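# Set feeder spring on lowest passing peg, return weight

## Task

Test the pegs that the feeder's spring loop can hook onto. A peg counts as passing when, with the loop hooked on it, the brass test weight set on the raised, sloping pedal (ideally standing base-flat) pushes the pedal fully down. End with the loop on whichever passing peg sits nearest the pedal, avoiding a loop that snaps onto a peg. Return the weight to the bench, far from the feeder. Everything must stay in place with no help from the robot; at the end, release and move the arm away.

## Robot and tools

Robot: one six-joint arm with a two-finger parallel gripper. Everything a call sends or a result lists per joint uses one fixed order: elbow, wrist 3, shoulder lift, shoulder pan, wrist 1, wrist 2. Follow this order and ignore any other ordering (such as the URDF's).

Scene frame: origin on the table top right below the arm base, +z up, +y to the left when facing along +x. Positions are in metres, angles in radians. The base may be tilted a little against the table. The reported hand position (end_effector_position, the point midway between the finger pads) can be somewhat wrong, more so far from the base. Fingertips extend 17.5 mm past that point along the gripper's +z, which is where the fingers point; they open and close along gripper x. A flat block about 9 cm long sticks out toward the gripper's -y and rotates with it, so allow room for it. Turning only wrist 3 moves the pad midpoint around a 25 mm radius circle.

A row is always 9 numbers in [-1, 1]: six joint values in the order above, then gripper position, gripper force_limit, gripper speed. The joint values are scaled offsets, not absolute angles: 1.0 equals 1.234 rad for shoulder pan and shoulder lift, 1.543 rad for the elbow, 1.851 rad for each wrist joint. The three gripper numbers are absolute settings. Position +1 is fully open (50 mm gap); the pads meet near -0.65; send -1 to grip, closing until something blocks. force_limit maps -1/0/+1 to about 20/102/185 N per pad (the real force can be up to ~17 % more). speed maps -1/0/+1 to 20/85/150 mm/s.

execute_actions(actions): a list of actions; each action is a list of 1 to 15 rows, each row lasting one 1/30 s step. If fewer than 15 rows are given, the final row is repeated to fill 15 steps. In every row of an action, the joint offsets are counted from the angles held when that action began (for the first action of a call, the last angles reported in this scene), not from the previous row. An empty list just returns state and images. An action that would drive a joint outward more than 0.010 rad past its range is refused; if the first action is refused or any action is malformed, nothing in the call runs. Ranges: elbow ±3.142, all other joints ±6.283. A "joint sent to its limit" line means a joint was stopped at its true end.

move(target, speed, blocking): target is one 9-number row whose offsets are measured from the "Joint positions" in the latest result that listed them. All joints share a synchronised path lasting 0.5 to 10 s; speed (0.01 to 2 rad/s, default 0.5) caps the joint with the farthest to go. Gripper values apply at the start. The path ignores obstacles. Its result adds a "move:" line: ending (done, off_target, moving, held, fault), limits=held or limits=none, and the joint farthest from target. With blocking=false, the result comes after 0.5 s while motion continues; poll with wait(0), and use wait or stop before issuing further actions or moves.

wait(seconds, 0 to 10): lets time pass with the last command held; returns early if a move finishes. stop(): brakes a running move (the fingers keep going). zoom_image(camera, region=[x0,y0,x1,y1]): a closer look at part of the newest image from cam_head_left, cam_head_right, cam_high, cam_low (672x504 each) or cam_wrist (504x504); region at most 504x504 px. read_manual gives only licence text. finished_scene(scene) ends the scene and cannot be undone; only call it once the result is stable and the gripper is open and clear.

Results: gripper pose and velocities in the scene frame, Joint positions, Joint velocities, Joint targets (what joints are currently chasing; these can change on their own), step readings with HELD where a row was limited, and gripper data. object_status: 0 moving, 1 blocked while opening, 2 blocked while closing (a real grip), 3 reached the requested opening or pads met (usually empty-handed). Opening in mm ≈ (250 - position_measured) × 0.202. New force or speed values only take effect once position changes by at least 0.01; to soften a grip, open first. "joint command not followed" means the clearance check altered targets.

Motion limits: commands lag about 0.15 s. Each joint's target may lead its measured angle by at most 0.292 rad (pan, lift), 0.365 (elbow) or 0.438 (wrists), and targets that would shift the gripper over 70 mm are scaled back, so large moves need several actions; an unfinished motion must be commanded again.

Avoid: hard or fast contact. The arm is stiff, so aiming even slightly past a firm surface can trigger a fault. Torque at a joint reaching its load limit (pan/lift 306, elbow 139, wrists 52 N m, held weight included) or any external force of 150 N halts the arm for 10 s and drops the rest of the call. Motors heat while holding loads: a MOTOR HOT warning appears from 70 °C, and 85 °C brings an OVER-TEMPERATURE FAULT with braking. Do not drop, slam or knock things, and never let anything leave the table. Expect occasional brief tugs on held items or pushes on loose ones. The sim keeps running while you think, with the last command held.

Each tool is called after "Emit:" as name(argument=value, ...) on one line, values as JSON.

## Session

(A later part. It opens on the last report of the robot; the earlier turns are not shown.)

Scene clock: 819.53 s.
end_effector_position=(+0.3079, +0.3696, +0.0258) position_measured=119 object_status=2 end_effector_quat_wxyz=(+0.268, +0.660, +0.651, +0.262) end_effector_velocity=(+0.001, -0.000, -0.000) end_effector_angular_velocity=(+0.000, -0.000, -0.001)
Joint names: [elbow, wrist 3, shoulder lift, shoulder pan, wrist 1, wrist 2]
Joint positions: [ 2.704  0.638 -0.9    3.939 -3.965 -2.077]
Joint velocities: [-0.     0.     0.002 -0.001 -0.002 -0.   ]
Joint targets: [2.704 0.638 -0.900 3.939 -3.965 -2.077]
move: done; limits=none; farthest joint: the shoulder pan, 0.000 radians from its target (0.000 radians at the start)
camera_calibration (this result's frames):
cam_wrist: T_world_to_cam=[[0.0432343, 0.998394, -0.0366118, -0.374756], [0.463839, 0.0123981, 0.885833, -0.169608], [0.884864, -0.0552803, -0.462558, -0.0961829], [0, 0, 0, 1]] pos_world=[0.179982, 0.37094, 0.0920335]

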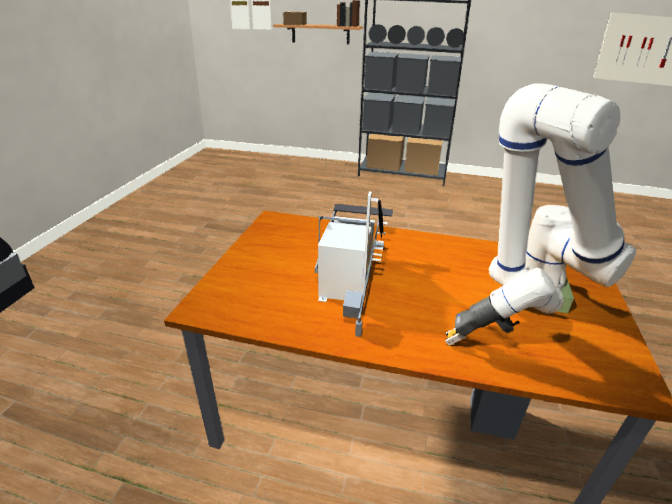

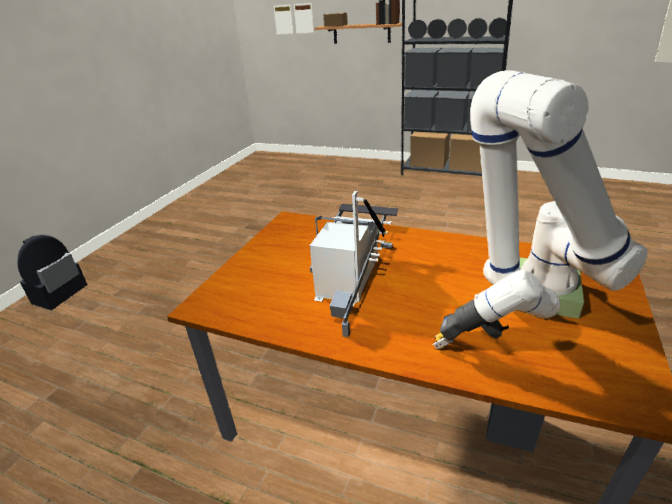

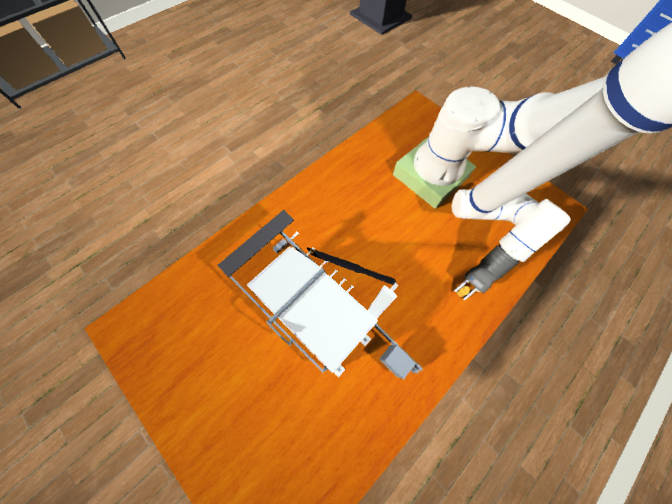

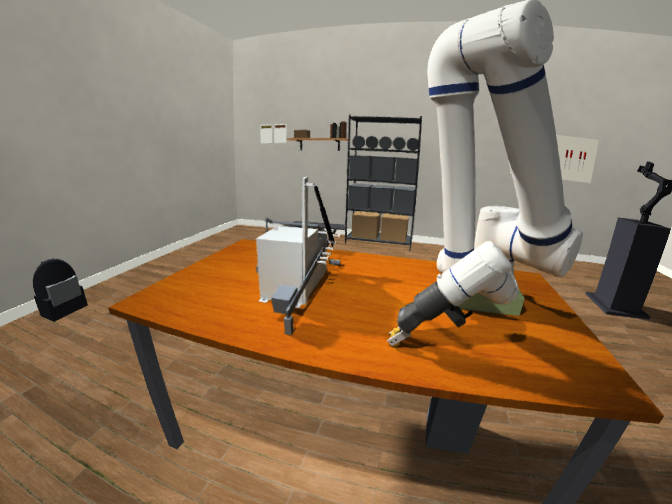

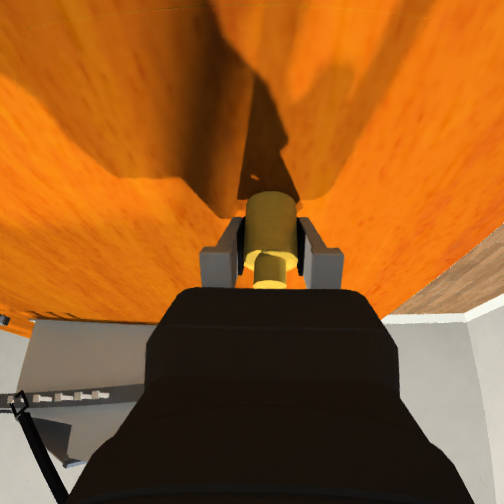

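Emit:
move(target=[-0.0005, 0, 0.0046, 0, -0.0027, 0, -1, 0, -0.3], speed=0.02)

Emit:
move(target=[0, 0, 0, 0, 0, 0, 0.9, 0, 0])

Scene clock: 826.97 s.
end_effector_position=(+0.3079, +0.3696, +0.0243) position_measured=119 object_status=2 end_effector_quat_wxyz=(+0.268, +0.660, +0.651, +0.262) end_effector_velocity=(-0.000, +0.000, -0.001) end_effector_angular_velocity=(-0.001, +0.001, +0.001)
Joint names: [elbow, wrist 3, shoulder lift, shoulder pan, wrist 1, wrist 2]
Joint positions: [ 2.703  0.638 -0.895  3.939 -3.97  -2.077]
Joint velocities: [-0.001  0.     0.001  0.001  0.001 -0.   ]
Joint targets: [2.703 0.638 -0.895 3.939 -3.970 -2.077]
move: done; limits=none; farthest joint: the shoulder pan, 0.000 radians from its target (0.000 radians at the start)
camera_calibration (this result's frames):
cam_wrist: T_world_to_cam=[[0.0432599, 0.998395, -0.0365565, -0.374805], [0.46379, 0.0123402, 0.885859, -0.168288], [0.884888, -0.0552767, -0.462512, -0.0969158], [0, 0, 0, 1]] pos_world=[0.180024, 0.370923, 0.0905534]

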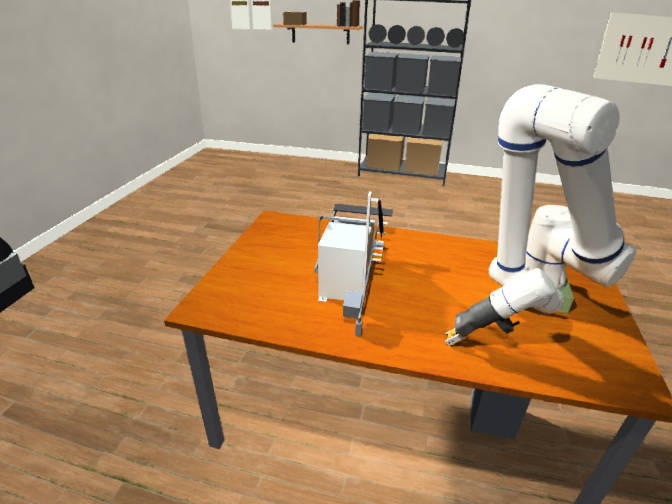

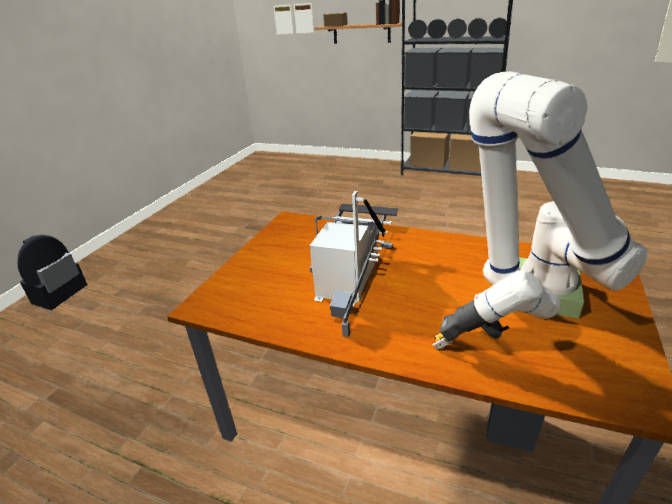

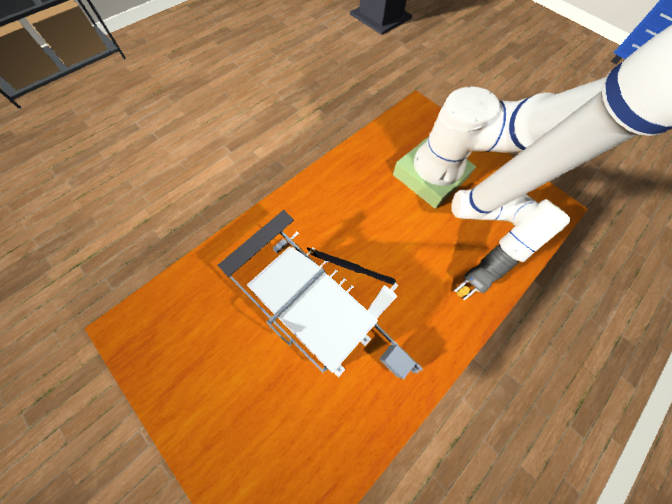

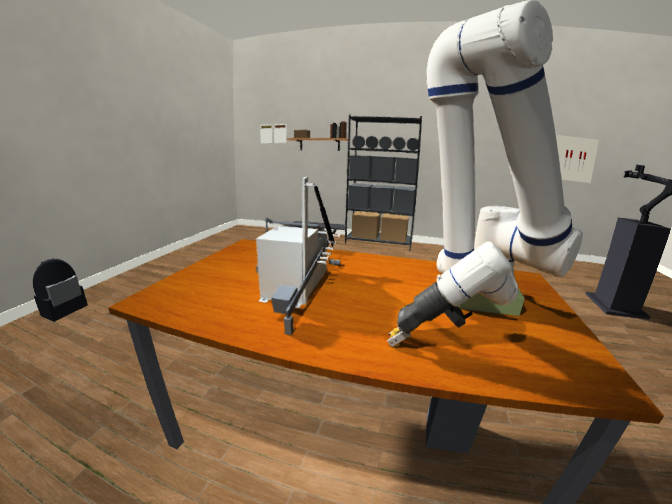

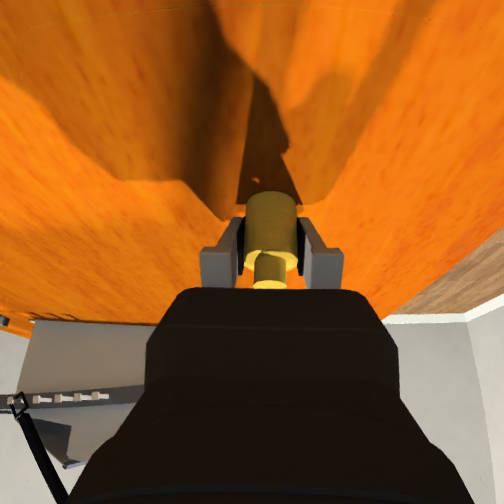

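Scene clock: 827.47 s.
end_effector_position=(+0.3079, +0.3696, +0.0243) position_measured=18 object_status=3 end_effector_quat_wxyz=(+0.268, +0.660, +0.651, +0.262) end_effector_velocity=(+0.001, -0.000, +0.000) end_effector_angular_velocity=(+0.001, -0.000, -0.003)
Joint names: [elbow, wrist 3, shoulder lift, shoulder pan, wrist 1, wrist 2]
Joint positions: [ 2.703  0.638 -0.895  3.939 -3.97  -2.077]
Joint velocities: [-0.     0.001  0.    -0.002 -0.    -0.   ]
Joint targets: [2.703 0.638 -0.895 3.939 -3.970 -2.077]
move: done; limits=none; farthest joint: the shoulder pan, 0.000 radians from its target (0.000 radians at the start)
camera_calibration (this result's frames):
cam_wrist: T_world_to_cam=[[0.0432603, 0.998396, -0.0365229, -0.374814], [0.463761, 0.012312, 0.885875, -0.168274], [0.884904, -0.0552611, -0.462484, -0.0969326], [0, 0, 0, 1]] pos_world=[0.180029, 0.370928, 0.0905504]

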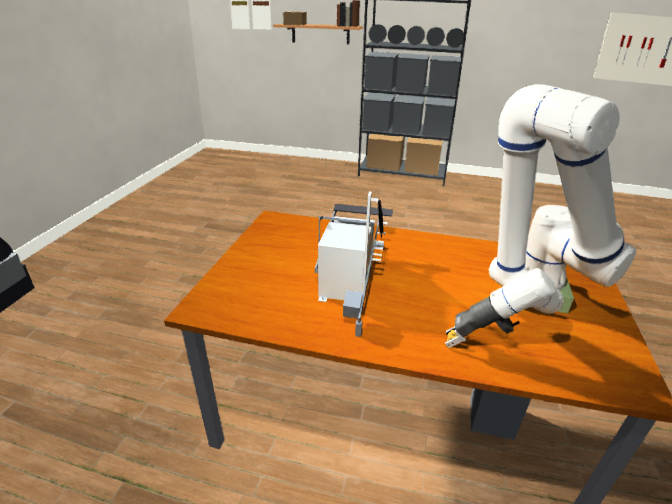

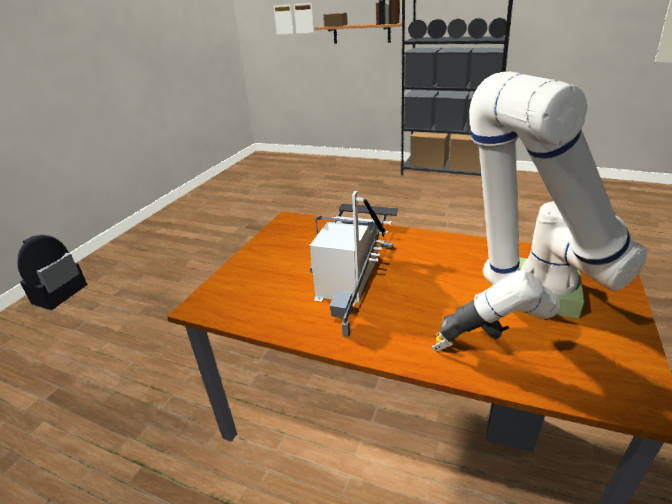

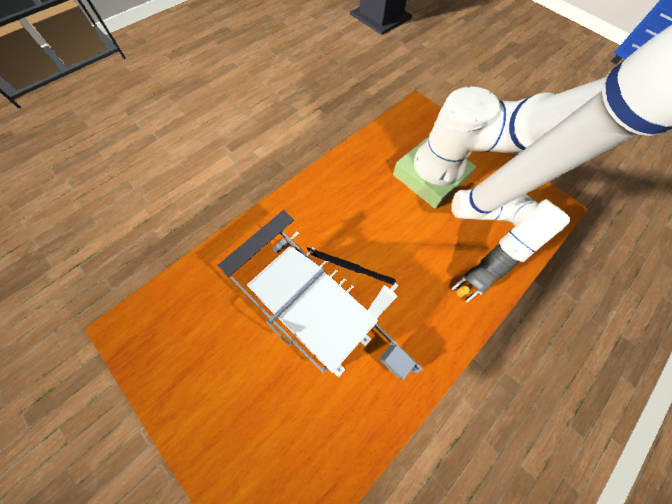

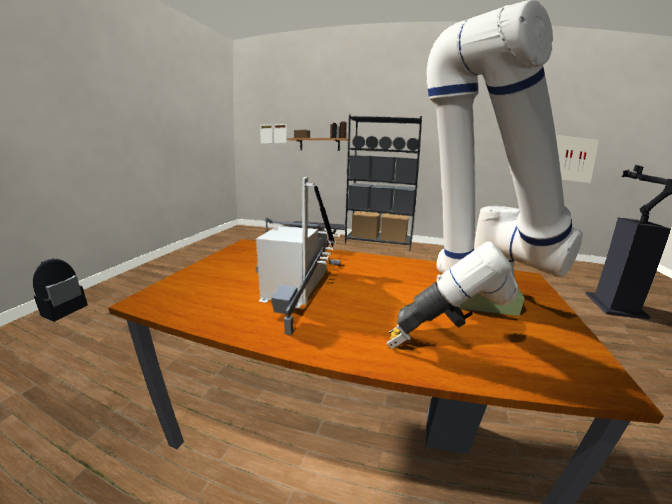

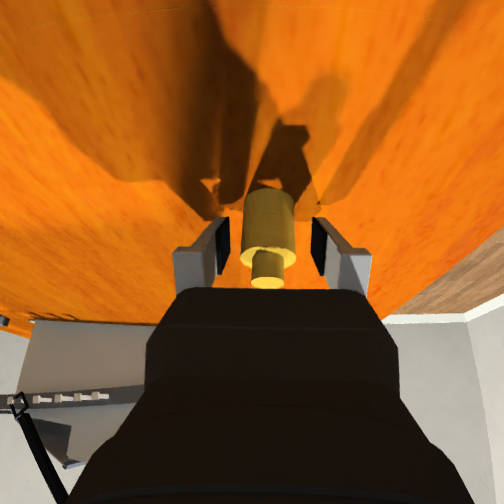

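Emit:
move(target=[0.011, 0, -0.146, 0, 0.088, 0, 1.0, 0, 0], speed=0.3)

Emit:
move(target=[0, 0, -0.345, 0, 0.23, 0, 1.0, 0, 0], speed=0.6)

Scene clock: 838.03 s.
end_effector_position=(+0.3073, +0.3700, +0.0711) position_measured=3 object_status=3 end_effector_quat_wxyz=(+0.268, +0.660, +0.651, +0.262) end_effector_velocity=(+0.000, -0.001, +0.000) end_effector_angular_velocity=(-0.000, +0.000, -0.002)
Joint names: [elbow, wrist 3, shoulder lift, shoulder pan, wrist 1, wrist 2]
Joint positions: [ 2.72   0.638 -1.075  3.939 -3.807 -2.077]
Joint velocities: [ 0.001  0.    -0.002 -0.002  0.002 -0.   ]
Joint targets: [2.720 0.638 -1.075 3.939 -3.807 -2.077]
move: done; limits=none; farthest joint: the shoulder pan, 0.000 radians from its target (0.000 radians at the start)
camera_calibration (this result's frames):
cam_wrist: T_world_to_cam=[[0.0432636, 0.998404, -0.0363052, -0.373496], [0.463573, 0.012129, 0.885976, -0.209323], [0.885002, -0.0551606, -0.462308, -0.0748317], [0, 0, 0, 1]] pos_world=[0.179421, 0.371311, 0.1373]

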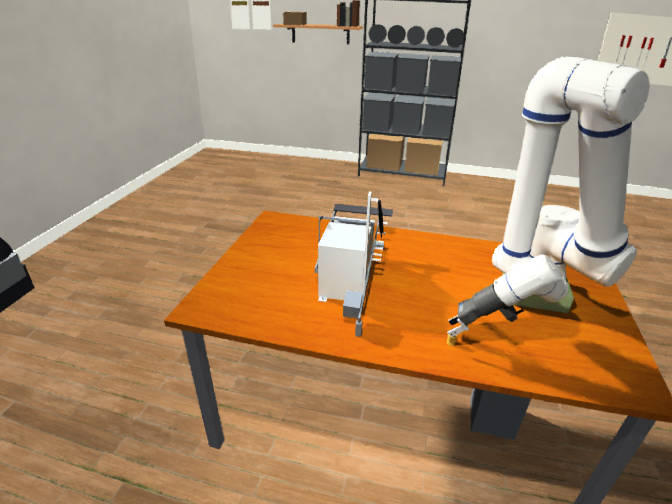

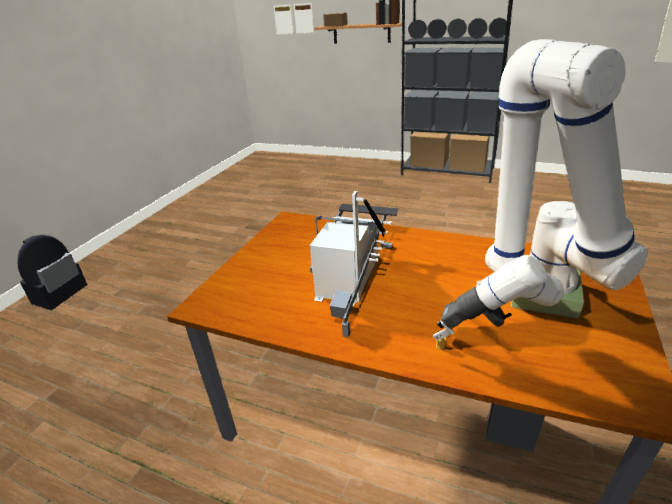

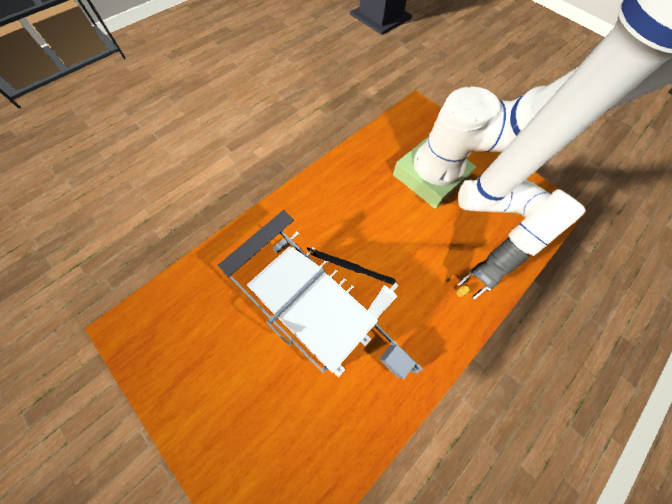

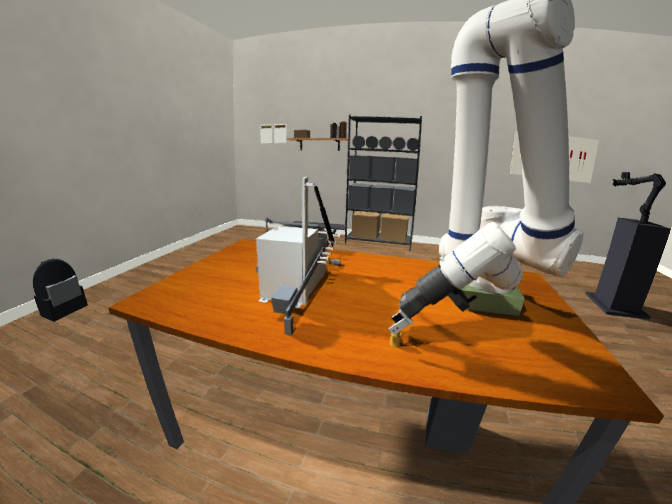

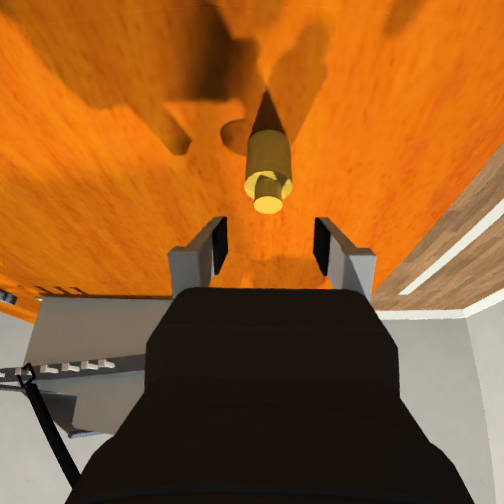

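Scene clock: 839.33 s.
end_effector_position=(+0.2988, +0.3638, +0.1770) position_measured=3 object_status=3 end_effector_quat_wxyz=(+0.268, +0.660, +0.651, +0.262) end_effector_velocity=(-0.001, -0.000, -0.000) end_effector_angular_velocity=(-0.001, +0.001, +0.000)
Joint names: [elbow, wrist 3, shoulder lift, shoulder pan, wrist 1, wrist 2]
Joint positions: [ 2.72   0.638 -1.5    3.939 -3.381 -2.077]
Joint velocities: [ 0.001  0.001 -0.002  0.001  0.002 -0.   ]
Joint targets: [2.720 0.638 -1.501 3.939 -3.381 -2.077]
move: done; limits=none; farthest joint: the shoulder lift, 0.001 radians from its target (0.426 radians at the start)
camera_calibration (this result's frames):
cam_wrist: T_world_to_cam=[[0.0432634, 0.998403, -0.0363241, -0.363073], [0.463589, 0.0121449, 0.885967, -0.299104], [0.884993, -0.0551694, -0.462323, -0.0186218], [0, 0, 0, 1]] pos_world=[0.170849, 0.365098, 0.243199]

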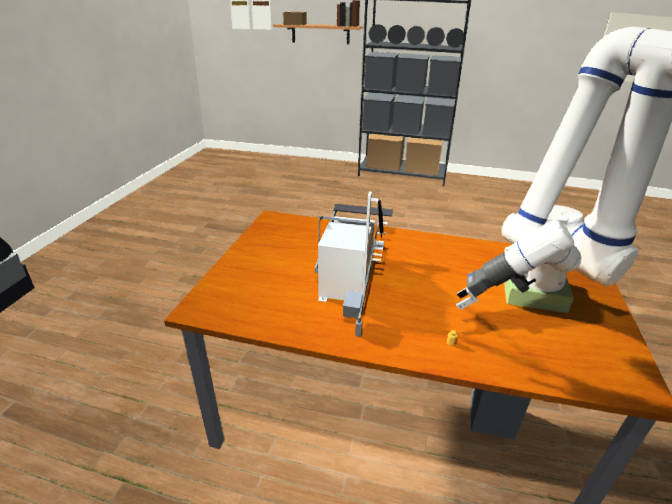

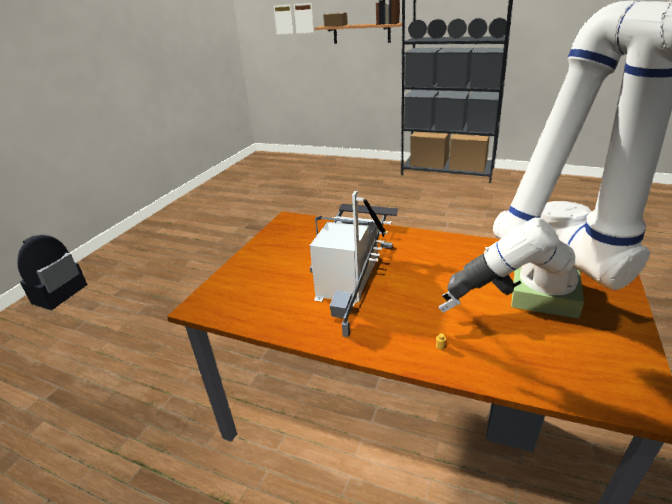

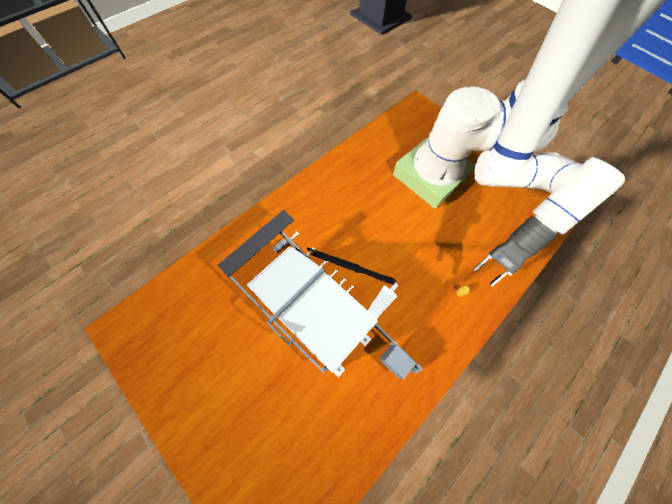

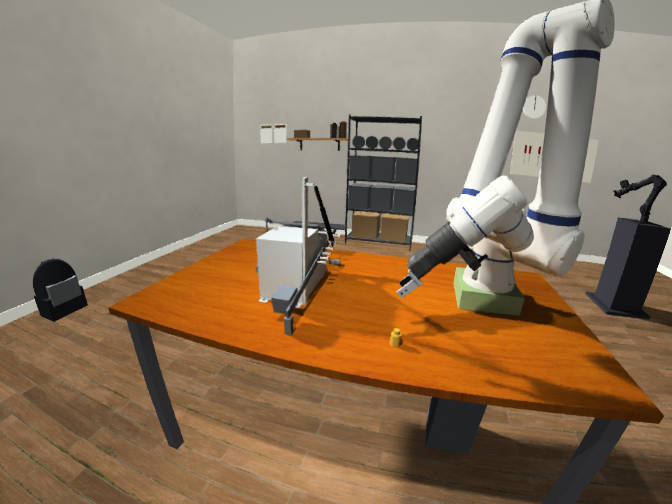

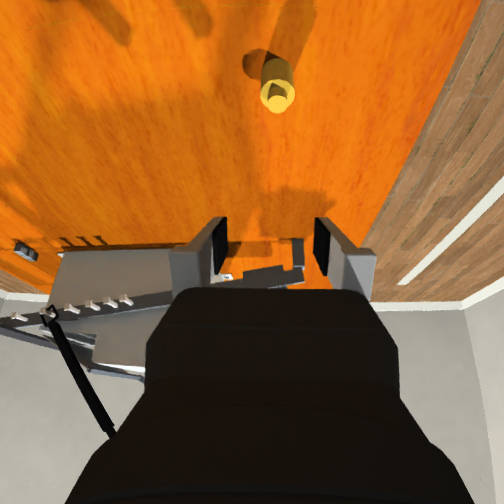

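Emit:
finished_scene(scene=2)

The scene is finished: the task was done.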